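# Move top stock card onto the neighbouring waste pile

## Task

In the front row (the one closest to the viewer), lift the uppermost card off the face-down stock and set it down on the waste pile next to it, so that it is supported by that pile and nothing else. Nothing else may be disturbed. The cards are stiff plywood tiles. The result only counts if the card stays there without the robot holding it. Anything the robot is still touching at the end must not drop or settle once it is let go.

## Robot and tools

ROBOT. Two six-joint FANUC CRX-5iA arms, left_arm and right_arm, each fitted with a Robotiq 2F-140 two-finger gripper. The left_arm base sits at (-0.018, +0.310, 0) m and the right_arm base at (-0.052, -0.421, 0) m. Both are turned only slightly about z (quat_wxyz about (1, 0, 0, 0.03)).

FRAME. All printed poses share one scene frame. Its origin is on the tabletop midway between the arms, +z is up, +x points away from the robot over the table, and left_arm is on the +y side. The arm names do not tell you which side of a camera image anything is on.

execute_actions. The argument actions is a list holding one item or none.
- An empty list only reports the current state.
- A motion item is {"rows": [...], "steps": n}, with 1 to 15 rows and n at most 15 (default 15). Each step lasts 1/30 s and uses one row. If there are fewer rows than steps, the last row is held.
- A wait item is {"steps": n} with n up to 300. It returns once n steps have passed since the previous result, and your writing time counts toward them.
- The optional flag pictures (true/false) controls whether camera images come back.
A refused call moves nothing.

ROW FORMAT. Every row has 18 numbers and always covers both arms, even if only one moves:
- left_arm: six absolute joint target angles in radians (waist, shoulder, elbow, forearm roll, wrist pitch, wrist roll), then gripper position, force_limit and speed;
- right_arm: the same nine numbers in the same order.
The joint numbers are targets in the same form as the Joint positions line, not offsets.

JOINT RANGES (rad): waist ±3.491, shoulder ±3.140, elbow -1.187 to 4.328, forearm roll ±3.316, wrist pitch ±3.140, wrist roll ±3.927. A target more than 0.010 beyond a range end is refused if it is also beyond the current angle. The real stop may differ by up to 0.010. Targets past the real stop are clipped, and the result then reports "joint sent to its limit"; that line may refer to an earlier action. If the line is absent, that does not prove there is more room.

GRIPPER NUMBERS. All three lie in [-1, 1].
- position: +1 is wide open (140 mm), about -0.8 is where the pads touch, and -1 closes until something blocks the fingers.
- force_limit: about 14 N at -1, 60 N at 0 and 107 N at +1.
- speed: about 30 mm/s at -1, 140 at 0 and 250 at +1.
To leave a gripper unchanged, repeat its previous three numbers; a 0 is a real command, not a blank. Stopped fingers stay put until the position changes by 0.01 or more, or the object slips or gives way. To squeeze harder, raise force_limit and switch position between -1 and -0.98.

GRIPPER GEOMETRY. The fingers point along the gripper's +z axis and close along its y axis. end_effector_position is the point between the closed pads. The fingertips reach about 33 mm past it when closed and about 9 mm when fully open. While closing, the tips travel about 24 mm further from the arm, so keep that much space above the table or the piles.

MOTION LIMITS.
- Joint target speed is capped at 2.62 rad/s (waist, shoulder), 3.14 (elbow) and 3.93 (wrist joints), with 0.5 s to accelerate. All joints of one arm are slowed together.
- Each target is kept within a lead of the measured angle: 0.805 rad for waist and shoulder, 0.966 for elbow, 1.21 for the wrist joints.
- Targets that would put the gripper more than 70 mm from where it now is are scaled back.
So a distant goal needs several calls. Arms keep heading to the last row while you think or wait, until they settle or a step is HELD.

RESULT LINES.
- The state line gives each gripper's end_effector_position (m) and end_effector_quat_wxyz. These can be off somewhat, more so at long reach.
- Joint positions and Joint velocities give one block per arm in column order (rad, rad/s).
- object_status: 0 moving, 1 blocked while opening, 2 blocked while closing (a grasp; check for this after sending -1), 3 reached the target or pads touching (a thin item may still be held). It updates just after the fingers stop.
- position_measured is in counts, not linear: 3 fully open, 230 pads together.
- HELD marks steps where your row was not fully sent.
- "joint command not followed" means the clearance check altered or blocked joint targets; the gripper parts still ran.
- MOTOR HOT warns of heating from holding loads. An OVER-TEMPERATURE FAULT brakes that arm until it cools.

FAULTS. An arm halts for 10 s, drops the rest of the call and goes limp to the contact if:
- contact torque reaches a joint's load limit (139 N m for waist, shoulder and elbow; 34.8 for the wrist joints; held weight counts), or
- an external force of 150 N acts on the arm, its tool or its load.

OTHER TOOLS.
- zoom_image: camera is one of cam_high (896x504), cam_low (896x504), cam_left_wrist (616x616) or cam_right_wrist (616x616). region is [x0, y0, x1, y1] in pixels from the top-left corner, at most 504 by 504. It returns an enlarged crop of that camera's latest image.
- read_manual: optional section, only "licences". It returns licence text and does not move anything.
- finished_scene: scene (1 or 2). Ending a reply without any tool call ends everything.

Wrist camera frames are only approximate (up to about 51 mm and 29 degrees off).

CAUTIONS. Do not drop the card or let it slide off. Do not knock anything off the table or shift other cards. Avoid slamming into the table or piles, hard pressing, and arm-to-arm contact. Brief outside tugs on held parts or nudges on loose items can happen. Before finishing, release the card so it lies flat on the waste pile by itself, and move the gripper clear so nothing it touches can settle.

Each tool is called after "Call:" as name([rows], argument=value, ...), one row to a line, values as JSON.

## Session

Call:
execute_actions(actions=[])

Scene clock: 0.00 s of 4000.00 s.
left_arm: end_effector_position=(+0.7468, +1.0779, +0.1136) position_measured=3 object_status=3 end_effector_quat_wxyz=(-0.448, +0.729, +0.292, +0.428) | right_arm: end_effector_position=(+0.5501, -0.5062, +0.1187) position_measured=3 object_status=3 end_effector_quat_wxyz=(+0.130, +0.985, +0.082, -0.082)
Joint positions: left_arm=[ 0.596  1.095  0.975 -1.313 -0.54   2.553] | right_arm=[ 0.152  0.552  0.305  0.237 -1.525  1.49 ]
Joint velocities: left_arm=[ 0.    -0.001  0.002  0.002 -0.     0.   ] | right_arm=[-0.001 -0.     0.     0.     0.    -0.001]

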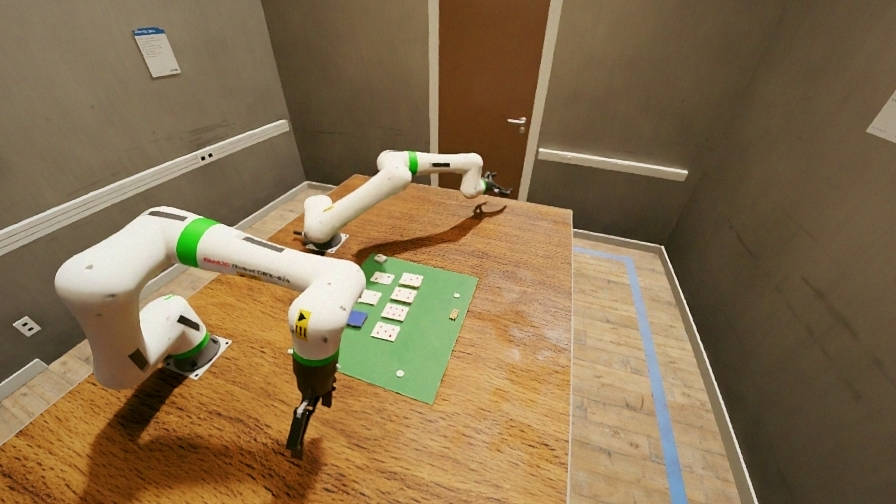

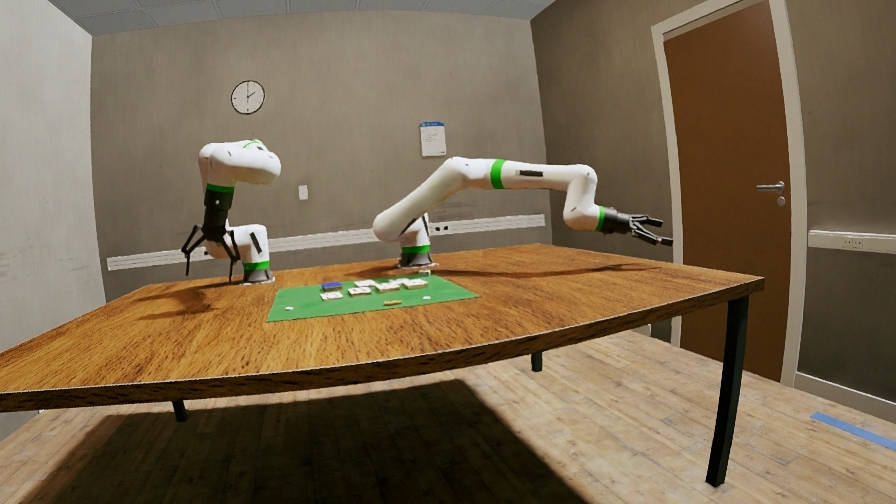

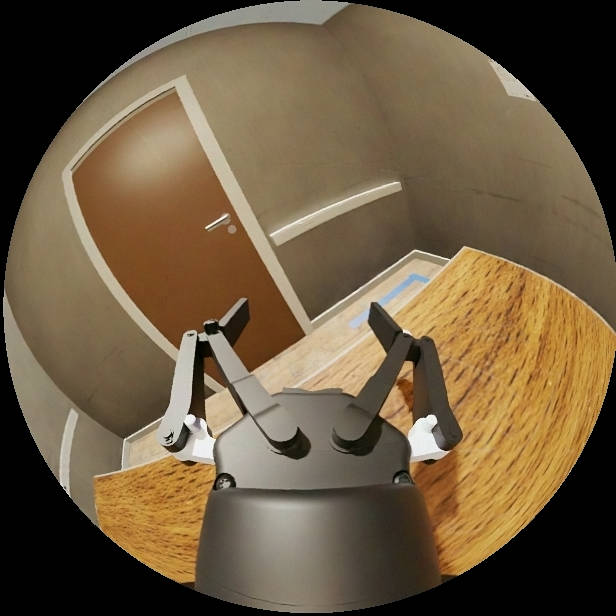

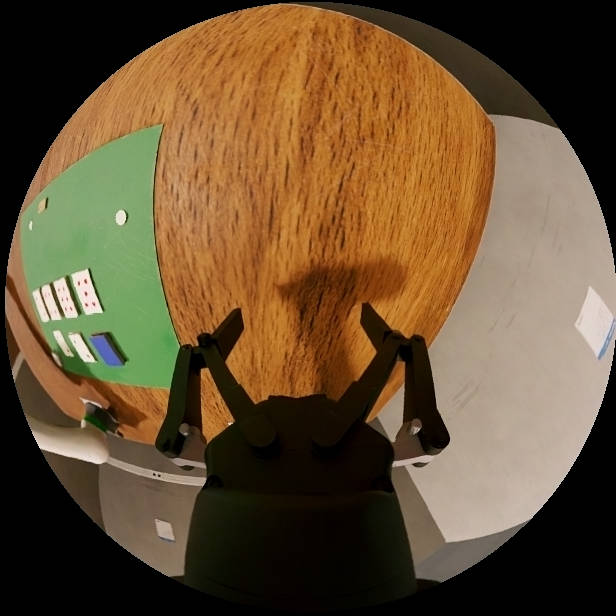

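Call:
execute_actions([
  {"rows":[[0.596,1.095,0.975,-1.313,-0.54,2.553,1,0,0,0.8217,0.2893,0.003,0,-1.2845,0.689,0.15,-1,0]],"steps":15},
], pictures=false)

Call:
execute_actions([
  {"steps":50},
])

Call:
zoom_image(camera="cam_right_wrist", region=[180, 220, 420, 400])

Call:
zoom_image(camera="cam_low", region=[290, 245, 390, 305])

Scene clock: 16.00 s of 4000.00 s.
left_arm: end_effector_position=(+0.7467, +1.0779, +0.1135) position_measured=3 object_status=3 end_effector_quat_wxyz=(-0.448, +0.729, +0.292, +0.427) | right_arm: end_effector_position=(+0.5213, -0.3176, +0.1100) position_measured=105 object_status=0 end_effector_quat_wxyz=(+0.087, +0.995, +0.053, -0.024)
Joint positions: left_arm=[ 0.596  1.095  0.975 -1.313 -0.54   2.553] | right_arm=[ 0.428  0.444  0.18   0.139 -1.426  1.16 ]
Joint velocities: left_arm=[-0.001  0.     0.001 -0.002  0.004 -0.   ] | right_arm=[ 0.674 -0.265 -0.304 -0.237  0.24  -0.797]
Steps of this call (steps 1 to 90: nothing new was sent; then 12.50 s passed at rest; steps 91 to 105: all 15 steps of this action). Readings (joint positions | what the end effector reports):
91: left_arm=[0.596 1.095 0.975 -1.313 -0.540 2.553] | right_arm=[0.152 0.552 0.305 0.237 -1.525 1.490] | left_arm position_measured=3 object_status=3 | right_arm position_measured=3 object_status=0
92: left_arm=[0.596 1.095 0.975 -1.313 -0.540 2.553] | right_arm=[0.155 0.551 0.303 0.236 -1.524 1.486] | left_arm position_measured=3 object_status=3 | right_arm position_measured=7 object_status=0
94: left_arm=[0.596 1.095 0.975 -1.313 -0.540 2.553] | right_arm=[0.179 0.542 0.293 0.228 -1.516 1.457] | left_arm position_measured=3 object_status=3 | right_arm position_measured=22 object_status=0
98: left_arm=[0.596 1.095 0.975 -1.313 -0.540 2.553] | right_arm=[0.270 0.506 0.252 0.196 -1.483 1.349] | left_arm position_measured=3 object_status=3 | right_arm position_measured=52 object_status=0
105: the state above

Scene clock: 17.67 s of 4000.00 s.
left_arm: end_effector_position=(+0.7467, +1.0779, +0.1135) position_measured=3 object_status=3 end_effector_quat_wxyz=(-0.448, +0.729, +0.292, +0.427) | right_arm: end_effector_position=(+0.3851, -0.0950, +0.1000) position_measured=110 object_status=3 end_effector_quat_wxyz=(+0.000, +1.000, +0.000, -0.000)
Joint positions: left_arm=[ 0.596  1.095  0.975 -1.313 -0.54   2.553] | right_arm=[ 0.822  0.289  0.003 -0.    -1.285  0.689]
Joint velocities: left_arm=[ 0.001  0.001  0.002 -0.001  0.    -0.   ] | right_arm=[ 0.     0.     0.     0.001  0.002 -0.001]
Steps of this call (steps 1 to 45: the robot went on to your last target; steps 46 to 50: nothing new was sent). Readings (joint positions | what the end effector reports):
1: left_arm=[0.596 1.095 0.975 -1.313 -0.540 2.553] | right_arm=[0.451 0.435 0.170 0.131 -1.418 1.132] | left_arm position_measured=3 object_status=3 | right_arm position_measured=109 object_status=0
2: left_arm=[0.596 1.095 0.975 -1.313 -0.540 2.553] | right_arm=[0.474 0.426 0.160 0.123 -1.410 1.105] | left_arm position_measured=3 object_status=3 | right_arm position_measured=110 object_status=0
4: left_arm=[0.596 1.095 0.975 -1.313 -0.540 2.553] | right_arm=[0.520 0.408 0.139 0.107 -1.393 1.050] | left_arm position_measured=3 object_status=3 | right_arm position_measured=110 object_status=0
8: left_arm=[0.596 1.095 0.975 -1.313 -0.540 2.553] | right_arm=[0.612 0.372 0.098 0.074 -1.360 0.940] | left_arm position_measured=3 object_status=3 | right_arm position_measured=110 object_status=3
50: the state above
All arms were judged still, so your last target was given up. Only a new action makes them travel on or press farther. Fingers that are still opening or closing keep moving.

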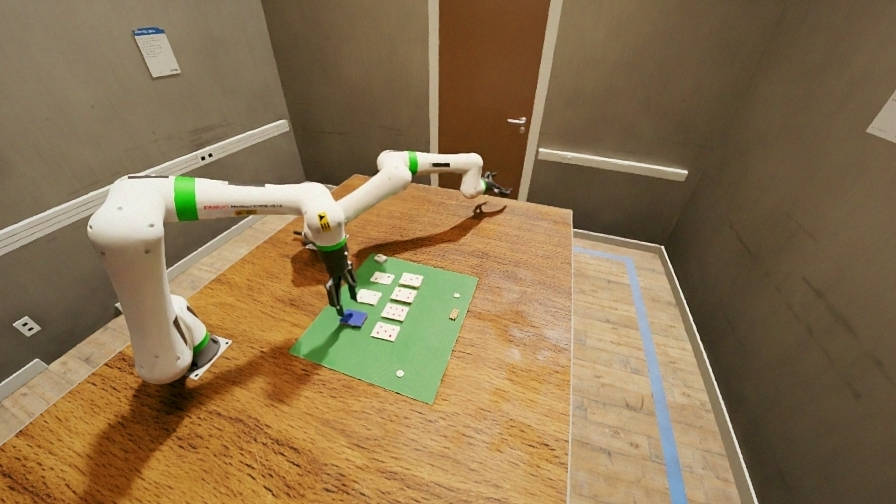

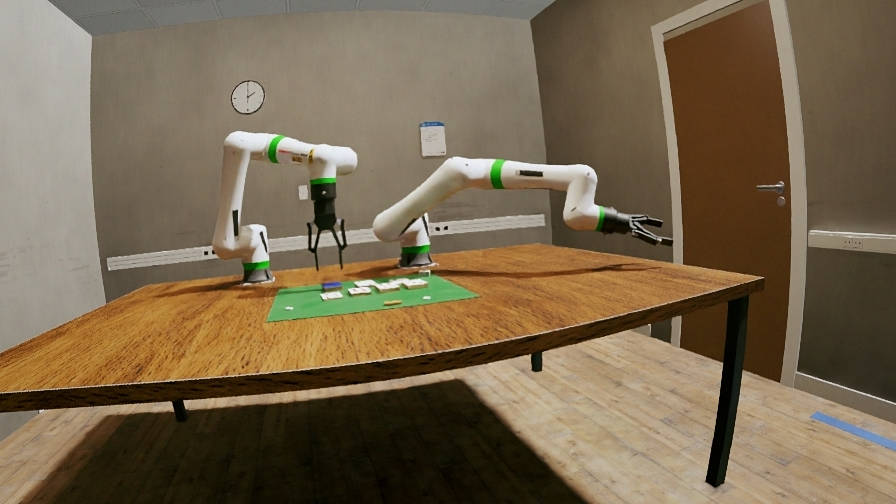

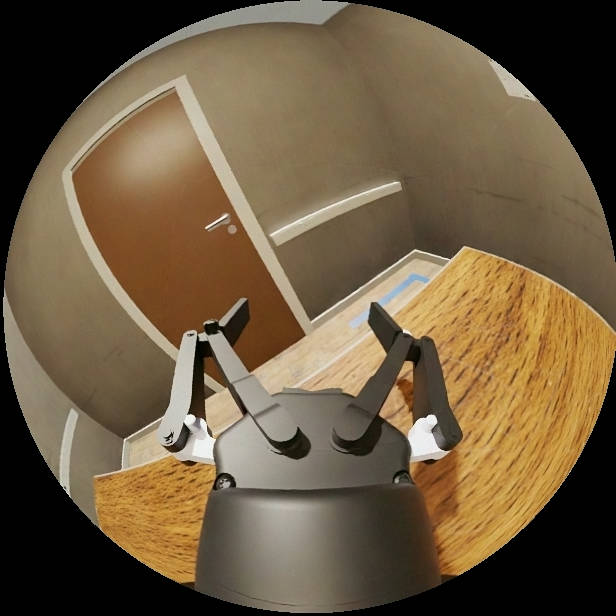

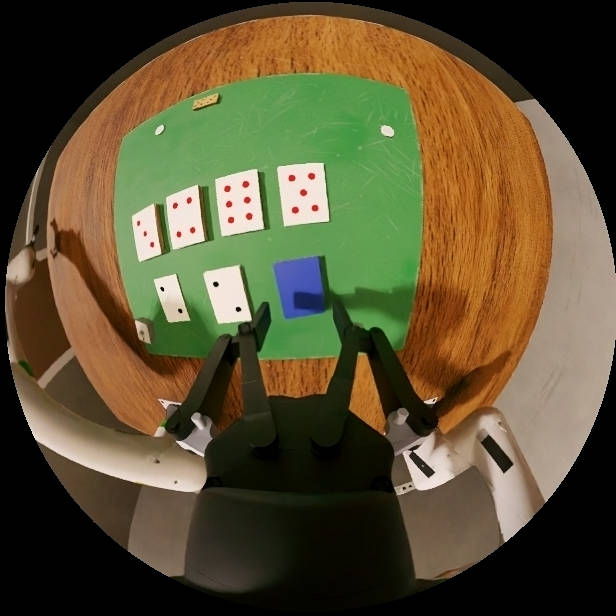

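Region (180, 220, 420, 400) of cam_right_wrist's 616x616 image, scaled by 2.100, with more detail than that image has; it fills the top 378 rows of this view, and the rest is white.

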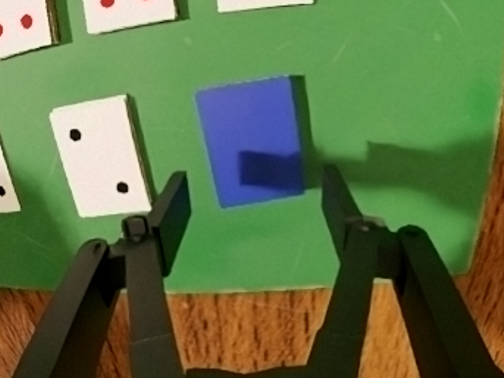

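Region (290, 245, 390, 305) of cam_low's 896x504 image, scaled by 5.040, with more detail than that image has; it fills the top 302 rows of this view, and the rest is white.

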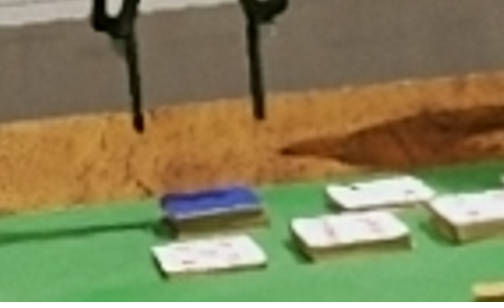

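Call:
execute_actions([
  {"rows":[[0.596,1.095,0.975,-1.313,-0.54,2.553,1,0,0,0.8026,0.3521,-0.0125,0,-1.2062,0.838,0.15,-1,0]],"steps":15},
])

Call:
zoom_image(camera="cam_right_wrist", region=[180, 220, 420, 400])

Call:
zoom_image(camera="cam_low", region=[290, 245, 390, 305])

Scene clock: 29.47 s of 4000.00 s.
left_arm: end_effector_position=(+0.7467, +1.0779, +0.1135) position_measured=3 object_status=3 end_effector_quat_wxyz=(-0.448, +0.729, +0.292, +0.427) | right_arm: end_effector_position=(+0.4001, -0.0930, +0.0600) position_measured=110 object_status=3 end_effector_quat_wxyz=(-0.000, +0.998, +0.065, -0.000)
Joint positions: left_arm=[ 0.596  1.095  0.975 -1.313 -0.54   2.553] | right_arm=[ 0.803  0.352 -0.013 -0.    -1.206  0.838]
Joint velocities: left_arm=[-0.001  0.001 -0.002 -0.    -0.     0.001] | right_arm=[ 0.     0.002 -0.    -0.001  0.001  0.   ]
Steps of this call (steps 1 to 90: nothing new was sent; then 8.30 s passed at rest; steps 91 to 105: all 15 steps of this action). Readings (joint positions | what the end effector reports):
91: left_arm=[0.596 1.095 0.975 -1.313 -0.540 2.553] | right_arm=[0.822 0.289 0.003 -0.000 -1.284 0.689] | left_arm position_measured=3 object_status=3 | right_arm position_measured=110 object_status=3
92: left_arm=[0.596 1.095 0.975 -1.313 -0.540 2.553] | right_arm=[0.821 0.291 0.003 -0.000 -1.282 0.693] | left_arm position_measured=3 object_status=3 | right_arm position_measured=110 object_status=3
94: left_arm=[0.596 1.095 0.975 -1.313 -0.540 2.553] | right_arm=[0.817 0.306 -0.001 0.000 -1.263 0.730] | left_arm position_measured=3 object_status=3 | right_arm position_measured=110 object_status=3
98: left_arm=[0.596 1.095 0.975 -1.313 -0.540 2.553] | right_arm=[0.804 0.349 -0.012 -0.000 -1.210 0.830] | left_arm position_measured=3 object_status=3 | right_arm position_measured=110 object_status=3
105: the state above

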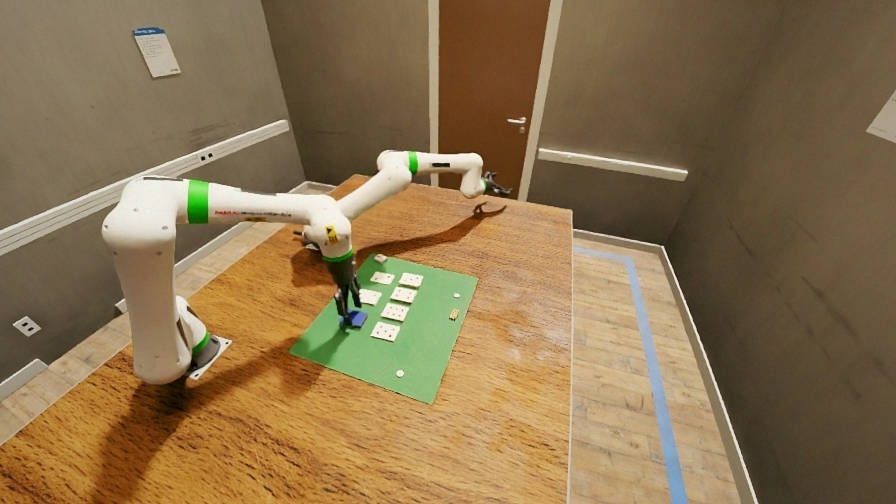

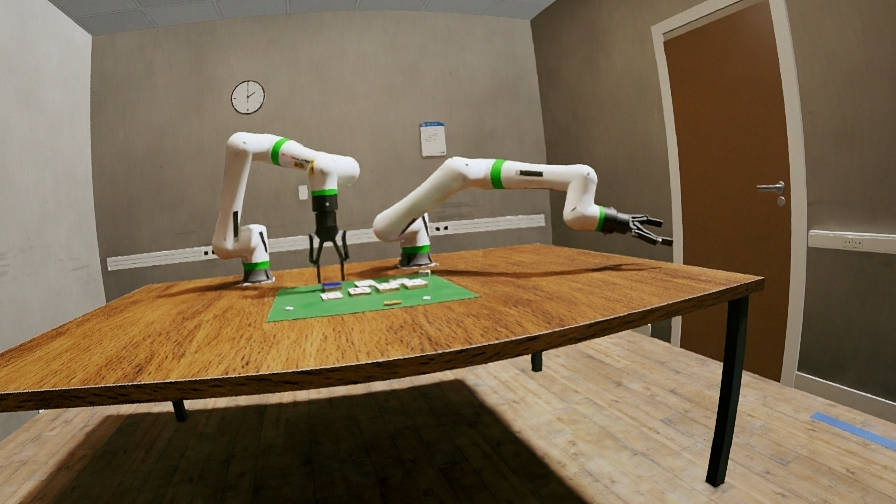

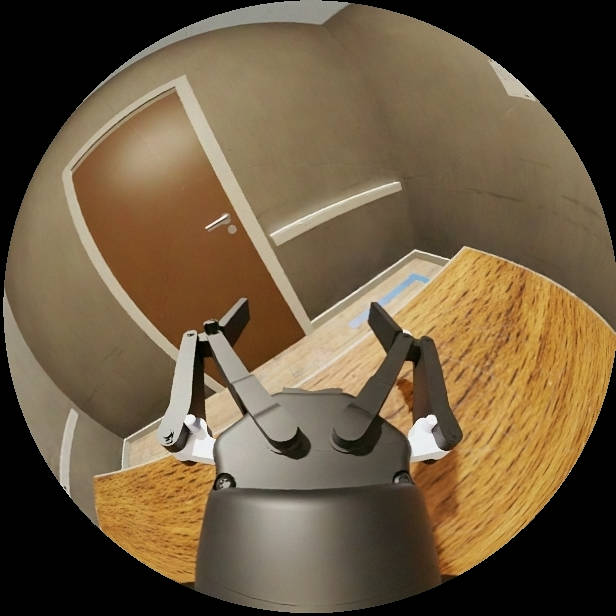

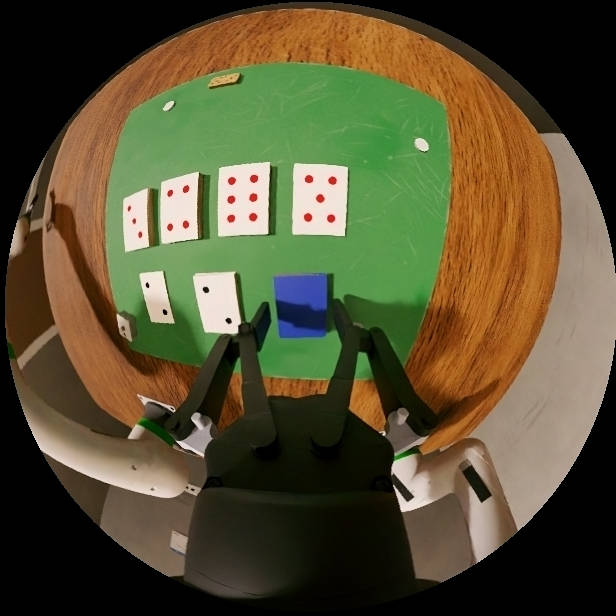

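Region (180, 220, 420, 400) of cam_right_wrist's 616x616 image, scaled by 2.100, with more detail than that image has; it fills the top 378 rows of this view, and the rest is white.

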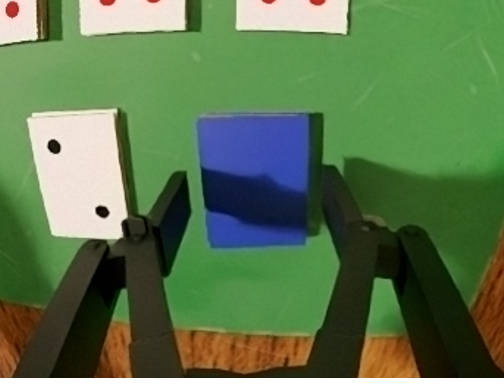

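Region (290, 245, 390, 305) of cam_low's 896x504 image, scaled by 5.040, with more detail than that image has; it fills the top 302 rows of this view, and the rest is white.

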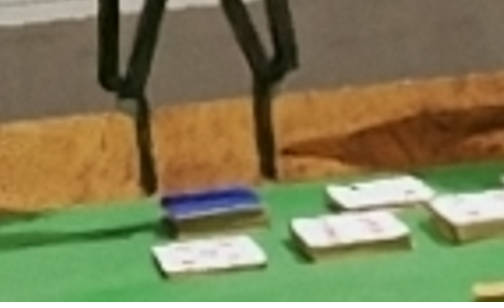

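Call:
execute_actions([
  {"rows":[[0.596,1.095,0.975,-1.313,-0.54,2.553,1,0,0,0.8026,0.3573,-0.0204,0,-1.1931,0.825,0.1,-1,0]],"steps":9},
], pictures=false)

Call:
execute_actions([
  {"rows":[[0.596,1.095,0.975,-1.313,-0.54,2.553,1,0,0,0.8026,0.3573,-0.0204,0,-1.1931,0.825,-0.16,-1,-0.5]],"steps":15},
])

Call:
zoom_image(camera="cam_right_wrist", region=[180, 220, 420, 400])

Call:
zoom_image(camera="cam_low", region=[290, 245, 390, 305])

Scene clock: 39.30 s of 4000.00 s.
left_arm: end_effector_position=(+0.7467, +1.0779, +0.1135) position_measured=3 object_status=3 end_effector_quat_wxyz=(-0.448, +0.729, +0.292, +0.427) | right_arm: end_effector_position=(+0.4001, -0.0931, +0.0540) position_measured=117 object_status=0 end_effector_quat_wxyz=(+0.000, +0.998, +0.059, +0.000)
Joint positions: left_arm=[ 0.596  1.095  0.975 -1.313 -0.54   2.553] | right_arm=[ 0.803  0.357 -0.02   0.    -1.193  0.825]
Joint velocities: left_arm=[-0.002  0.     0.    -0.     0.001  0.001] | right_arm=[ 0.001  0.    -0.    -0.003  0.001 -0.   ]
Steps of this call (steps 1 to 15: the robot went on to your last target; steps 16 to 90: nothing new was sent; then 6.53 s passed at rest; steps 91 to 99: all 9 steps of this action). Readings (joint positions | what the end effector reports):
91: left_arm=[0.596 1.095 0.975 -1.313 -0.540 2.553] | right_arm=[0.803 0.352 -0.013 0.000 -1.206 0.838] | left_arm position_measured=3 object_status=3 | right_arm position_measured=110 object_status=0
92: left_arm=[0.596 1.095 0.975 -1.313 -0.540 2.553] | right_arm=[0.803 0.354 -0.015 0.000 -1.201 0.835] | left_arm position_measured=3 object_status=3 | right_arm position_measured=113 object_status=0
94: left_arm=[0.596 1.095 0.975 -1.313 -0.540 2.553] | right_arm=[0.803 0.357 -0.020 0.000 -1.194 0.826] | left_arm position_measured=3 object_status=3 | right_arm position_measured=117 object_status=0
98: left_arm=[0.596 1.095 0.975 -1.313 -0.540 2.553] | right_arm=[0.803 0.357 -0.020 0.000 -1.193 0.825] | left_arm position_measured=3 object_status=3 | right_arm position_measured=117 object_status=0
99: the state above

Scene clock: 39.80 s of 4000.00 s.
left_arm: end_effector_position=(+0.7467, +1.0779, +0.1135) position_measured=3 object_status=3 end_effector_quat_wxyz=(-0.448, +0.729, +0.292, +0.427) | right_arm: end_effector_position=(+0.4001, -0.0931, +0.0540) position_measured=149 object_status=3 end_effector_quat_wxyz=(-0.000, +0.998, +0.059, +0.000)
Joint positions: left_arm=[ 0.596  1.095  0.975 -1.313 -0.54   2.553] | right_arm=[ 0.803  0.357 -0.02   0.    -1.193  0.825]
Joint velocities: left_arm=[ 0.    -0.001  0.     0.    -0.002 -0.   ] | right_arm=[-0.    -0.     0.     0.     0.002  0.   ]
Steps of this call (steps 1 to 15: all 15 steps of this action). Readings (joint positions | what the end effector reports):
1: left_arm=[0.596 1.095 0.975 -1.313 -0.540 2.553] | right_arm=[0.803 0.357 -0.020 0.000 -1.193 0.825] | left_arm position_measured=3 object_status=3 | right_arm position_measured=117 object_status=0
2: left_arm=[0.596 1.095 0.975 -1.313 -0.540 2.553] | right_arm=[0.803 0.357 -0.020 0.000 -1.193 0.825] | left_arm position_measured=3 object_status=3 | right_arm position_measured=119 object_status=0
4: left_arm=[0.596 1.095 0.975 -1.313 -0.540 2.553] | right_arm=[0.803 0.357 -0.020 0.000 -1.193 0.825] | left_arm position_measured=3 object_status=3 | right_arm position_measured=128 object_status=0
8: left_arm=[0.596 1.095 0.975 -1.313 -0.540 2.553] | right_arm=[0.803 0.357 -0.020 0.000 -1.193 0.825] | left_arm position_measured=3 object_status=3 | right_arm position_measured=147 object_status=0
15: the state above

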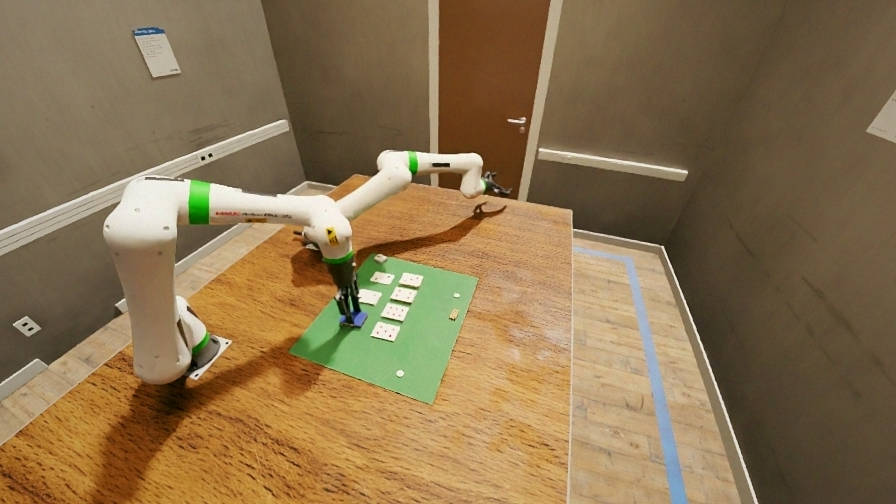

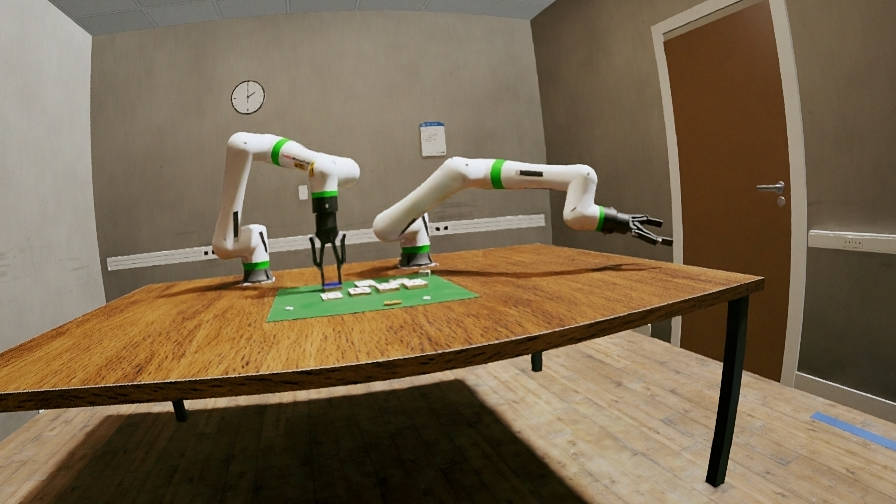

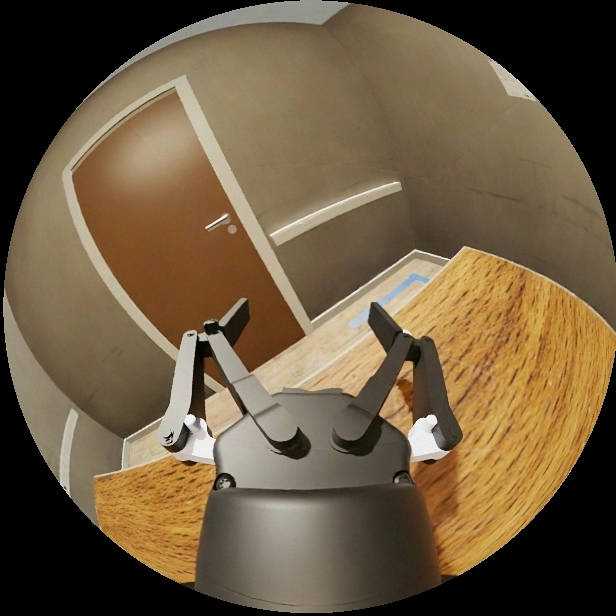

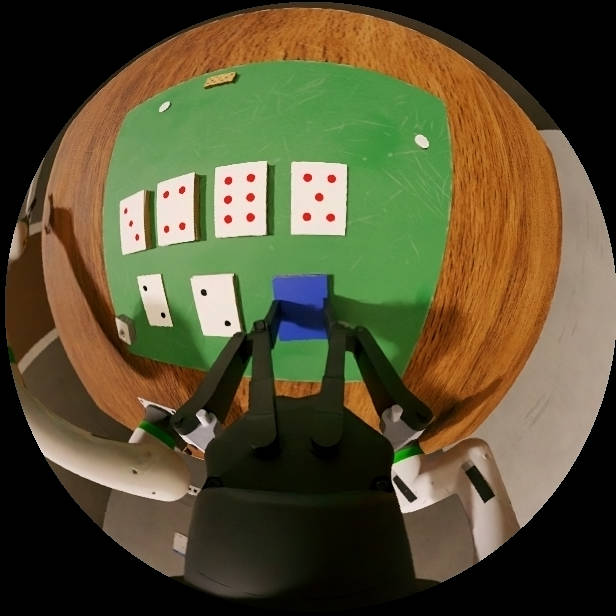

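Region (180, 220, 420, 400) of cam_right_wrist's 616x616 image, scaled by 2.100, with more detail than that image has; it fills the top 378 rows of this view, and the rest is white.

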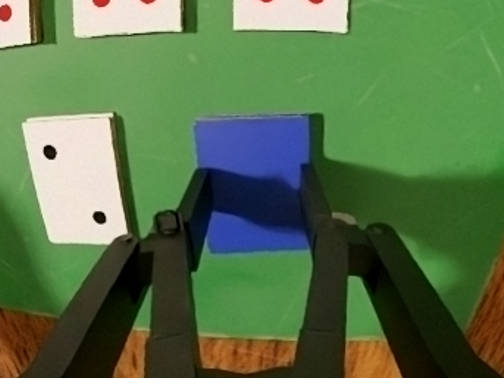

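Region (290, 245, 390, 305) of cam_low's 896x504 image, scaled by 5.040, with more detail than that image has; it fills the top 302 rows of this view, and the rest is white.

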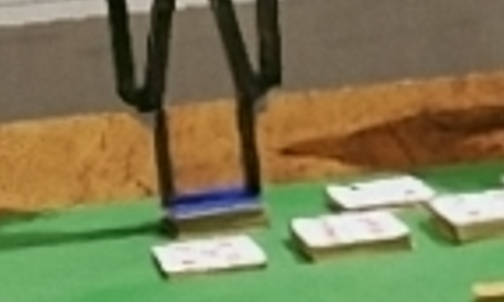

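Down 2 mm.

Call:
execute_actions([
  {"rows":[[0.596,1.095,0.975,-1.313,-0.54,2.553,1,0,0,0.8026,0.3573,-0.0204,0,-1.1931,0.825,0.08,-1,0]],"steps":7},
], pictures=false)

Call:
execute_actions([
  {"rows":[[0.596,1.095,0.975,-1.313,-0.54,2.553,1,0,0,0.8026,0.3590,-0.0230,0,-1.1887,0.825,0.08,-1,0]],"steps":7},
], pictures=false)

Call:
execute_actions([
  {"rows":[[0.596,1.095,0.975,-1.313,-0.54,2.553,1,0,0,0.8026,0.3590,-0.0230,0,-1.1887,0.825,-0.16,-1,-0.5]],"steps":15},
], pictures=false)

Scene clock: 51.63 s of 4000.00 s.
left_arm: end_effector_position=(+0.7467, +1.0779, +0.1135) position_measured=3 object_status=3 end_effector_quat_wxyz=(-0.448, +0.729, +0.292, +0.427) | right_arm: end_effector_position=(+0.4001, -0.0931, +0.0540) position_measured=119 object_status=0 end_effector_quat_wxyz=(+0.000, +0.998, +0.059, -0.000)
Joint positions: left_arm=[ 0.596  1.095  0.975 -1.313 -0.54   2.553] | right_arm=[ 0.803  0.357 -0.02  -0.    -1.193  0.825]
Joint velocities: left_arm=[-0.002  0.002  0.002 -0.     0.001 -0.001] | right_arm=[-0.001 -0.    -0.    -0.     0.002 -0.002]
Steps of this call (steps 1 to 15: the robot went on to your last target; steps 16 to 90: nothing new was sent; then 8.60 s passed at rest; steps 91 to 97: all 7 steps of this action). Readings (joint positions | what the end effector reports):
91: left_arm=[0.596 1.095 0.975 -1.313 -0.540 2.553] | right_arm=[0.803 0.357 -0.020 -0.000 -1.193 0.825] | left_arm position_measured=3 object_status=3 | right_arm position_measured=149 object_status=0
92: left_arm=[0.596 1.095 0.975 -1.313 -0.540 2.553] | right_arm=[0.803 0.357 -0.020 -0.000 -1.193 0.825] | left_arm position_measured=3 object_status=3 | right_arm position_measured=146 object_status=0
94: left_arm=[0.596 1.095 0.975 -1.313 -0.540 2.553] | right_arm=[0.803 0.357 -0.020 -0.000 -1.193 0.825] | left_arm position_measured=3 object_status=3 | right_arm position_measured=130 object_status=0
97: the state above

Scene clock: 51.87 s of 4000.00 s.
left_arm: end_effector_position=(+0.7467, +1.0779, +0.1135) position_measured=3 object_status=3 end_effector_quat_wxyz=(-0.448, +0.729, +0.292, +0.427) | right_arm: end_effector_position=(+0.4001, -0.0930, +0.0521) position_measured=119 object_status=3 end_effector_quat_wxyz=(-0.000, +0.998, +0.059, +0.000)
Joint positions: left_arm=[ 0.596  1.095  0.975 -1.313 -0.54   2.553] | right_arm=[ 0.803  0.359 -0.023 -0.    -1.189  0.825]
Joint velocities: left_arm=[-0.    -0.     0.     0.     0.002 -0.   ] | right_arm=[ 0.001  0.001 -0.    -0.002 -0.001 -0.002]
Steps of this call (steps 1 to 7: all 7 steps of this action). Readings (joint positions | what the end effector reports):
1: left_arm=[0.596 1.095 0.975 -1.313 -0.540 2.553] | right_arm=[0.803 0.357 -0.020 -0.000 -1.193 0.825] | left_arm position_measured=3 object_status=3 | right_arm position_measured=119 object_status=0
2: left_arm=[0.596 1.095 0.975 -1.313 -0.540 2.553] | right_arm=[0.803 0.358 -0.022 -0.000 -1.191 0.825] | left_arm position_measured=3 object_status=3 | right_arm position_measured=119 object_status=0
4: left_arm=[0.596 1.095 0.975 -1.313 -0.540 2.553] | right_arm=[0.803 0.359 -0.023 -0.000 -1.189 0.825] | left_arm position_measured=3 object_status=3 | right_arm position_measured=119 object_status=0
7: the state above

Scene clock: 52.37 s of 4000.00 s.
left_arm: end_effector_position=(+0.7467, +1.0779, +0.1135) position_measured=3 object_status=3 end_effector_quat_wxyz=(-0.448, +0.729, +0.292, +0.427) | right_arm: end_effector_position=(+0.4001, -0.0930, +0.0521) position_measured=149 object_status=3 end_effector_quat_wxyz=(-0.000, +0.998, +0.059, +0.000)
Joint positions: left_arm=[ 0.596  1.095  0.975 -1.313 -0.54   2.553] | right_arm=[ 0.803  0.359 -0.023 -0.    -1.189  0.825]
Joint velocities: left_arm=[ 0.001 -0.     0.     0.     0.001  0.   ] | right_arm=[-0.001  0.    -0.     0.006 -0.005  0.001]
Steps of this call (steps 1 to 15: all 15 steps of this action). Readings (joint positions | what the end effector reports):
1: left_arm=[0.596 1.095 0.975 -1.313 -0.540 2.553] | right_arm=[0.803 0.359 -0.023 -0.000 -1.189 0.825] | left_arm position_measured=3 object_status=3 | right_arm position_measured=119 object_status=0
2: left_arm=[0.596 1.095 0.975 -1.313 -0.540 2.553] | right_arm=[0.803 0.359 -0.023 -0.000 -1.189 0.825] | left_arm position_measured=3 object_status=3 | right_arm position_measured=121 object_status=0
4: left_arm=[0.596 1.095 0.975 -1.313 -0.540 2.553] | right_arm=[0.803 0.359 -0.023 -0.000 -1.189 0.825] | left_arm position_measured=3 object_status=3 | right_arm position_measured=130 object_status=0
8: left_arm=[0.596 1.095 0.975 -1.313 -0.540 2.553] | right_arm=[0.803 0.359 -0.023 -0.000 -1.188 0.825] | left_arm position_measured=3 object_status=3 | right_arm position_measured=148 object_status=0
15: the state above

Call:
execute_actions([
  {"rows":[[0.596,1.095,0.975,-1.313,-0.54,2.553,1,0,0,0.8026,0.3590,-0.0230,0,-1.1887,0.825,0.08,-1,0]],"steps":7},
], pictures=false)

Call:
execute_actions([
  {"rows":[[0.596,1.095,0.975,-1.313,-0.54,2.553,1,0,0,0.8026,0.3608,-0.0256,0,-1.1843,0.825,0.08,-1,0]],"steps":7},
], pictures=false)

Call:
execute_actions([
  {"rows":[[0.596,1.095,0.975,-1.313,-0.54,2.553,1,0,0,0.8026,0.3608,-0.0256,0,-1.1843,0.825,-0.16,-1,-0.5]],"steps":15},
], pictures=false)

Scene clock: 63.87 s of 4000.00 s.
left_arm: end_effector_position=(+0.7467, +1.0779, +0.1135) position_measured=3 object_status=3 end_effector_quat_wxyz=(-0.448, +0.729, +0.292, +0.427) | right_arm: end_effector_position=(+0.4000, -0.0933, +0.0519) position_measured=119 object_status=0 end_effector_quat_wxyz=(+0.000, +0.998, +0.059, -0.000)
Joint positions: left_arm=[ 0.596  1.095  0.975 -1.313 -0.54   2.553] | right_arm=[ 0.802  0.359 -0.023  0.    -1.189  0.825]
Joint velocities: left_arm=[ 0.     0.001 -0.001 -0.001  0.    -0.001] | right_arm=[ 0.002 -0.     0.004  0.001  0.001 -0.001]
Steps of this call (steps 1 to 15: the robot went on to your last target; steps 16 to 90: nothing new was sent; then 8.27 s passed at rest; steps 91 to 97: all 7 steps of this action). Readings (joint positions | what the end effector reports):
91: left_arm=[0.596 1.095 0.975 -1.313 -0.540 2.553] | right_arm=[0.803 0.359 -0.023 0.000 -1.189 0.825] | left_arm position_measured=3 object_status=3 | right_arm position_measured=149 object_status=0
92: left_arm=[0.596 1.095 0.975 -1.313 -0.540 2.553] | right_arm=[0.802 0.359 -0.023 0.000 -1.189 0.825] | left_arm position_measured=3 object_status=3 | right_arm position_measured=145 object_status=0
94: left_arm=[0.596 1.095 0.975 -1.313 -0.540 2.553] | right_arm=[0.802 0.359 -0.023 0.000 -1.189 0.825] | left_arm position_measured=3 object_status=3 | right_arm position_measured=130 object_status=0
97: the state above

Scene clock: 64.10 s of 4000.00 s.
left_arm: end_effector_position=(+0.7467, +1.0779, +0.1135) position_measured=3 object_status=3 end_effector_quat_wxyz=(-0.448, +0.729, +0.292, +0.427) | right_arm: end_effector_position=(+0.4001, -0.0930, +0.0501) position_measured=119 object_status=3 end_effector_quat_wxyz=(-0.000, +0.998, +0.059, +0.000)
Joint positions: left_arm=[ 0.596  1.095  0.975 -1.313 -0.54   2.553] | right_arm=[ 0.803  0.361 -0.026 -0.    -1.184  0.825]
Joint velocities: left_arm=[-0.001  0.002 -0.002 -0.     0.    -0.001] | right_arm=[ 0.001  0.    -0.001 -0.001  0.002  0.   ]
Steps of this call (steps 1 to 7: all 7 steps of this action). Readings (joint positions | what the end effector reports):
1: left_arm=[0.596 1.095 0.975 -1.313 -0.540 2.553] | right_arm=[0.803 0.359 -0.023 0.000 -1.189 0.825] | left_arm position_measured=3 object_status=3 | right_arm position_measured=119 object_status=0
2: left_arm=[0.596 1.095 0.975 -1.313 -0.540 2.553] | right_arm=[0.803 0.360 -0.024 0.000 -1.186 0.825] | left_arm position_measured=3 object_status=3 | right_arm position_measured=119 object_status=0
4: left_arm=[0.596 1.095 0.975 -1.313 -0.540 2.553] | right_arm=[0.803 0.361 -0.025 -0.000 -1.185 0.825] | left_arm position_measured=3 object_status=3 | right_arm position_measured=119 object_status=0
7: the state above

Scene clock: 64.60 s of 4000.00 s.
left_arm: end_effector_position=(+0.7467, +1.0779, +0.1135) position_measured=3 object_status=3 end_effector_quat_wxyz=(-0.448, +0.729, +0.292, +0.427) | right_arm: end_effector_position=(+0.4001, -0.0930, +0.0500) position_measured=134 object_status=2 end_effector_quat_wxyz=(-0.000, +0.998, +0.059, +0.000)
Joint positions: left_arm=[ 0.596  1.095  0.975 -1.313 -0.54   2.553] | right_arm=[ 0.803  0.361 -0.026 -0.    -1.184  0.825]
Joint velocities: left_arm=[ 0.    -0.001  0.001  0.001 -0.    -0.001] | right_arm=[-0.    -0.     0.    -0.001 -0.001 -0.001]
Steps of this call (steps 1 to 15: all 15 steps of this action). Readings (joint positions | what the end effector reports):
1: left_arm=[0.596 1.095 0.975 -1.313 -0.540 2.553] | right_arm=[0.803 0.361 -0.026 -0.000 -1.184 0.825] | left_arm position_measured=3 object_status=3 | right_arm position_measured=119 object_status=0
2: left_arm=[0.596 1.095 0.975 -1.313 -0.540 2.553] | right_arm=[0.803 0.361 -0.026 -0.000 -1.184 0.825] | left_arm position_measured=3 object_status=3 | right_arm position_measured=121 object_status=0
4: left_arm=[0.596 1.095 0.975 -1.313 -0.540 2.553] | right_arm=[0.803 0.361 -0.026 -0.000 -1.184 0.825] | left_arm position_measured=3 object_status=3 | right_arm position_measured=130 object_status=0
8: left_arm=[0.596 1.095 0.975 -1.313 -0.540 2.553] | right_arm=[0.803 0.361 -0.026 -0.000 -1.184 0.825] | left_arm position_measured=3 object_status=3 | right_arm position_measured=134 object_status=0
15: the state above


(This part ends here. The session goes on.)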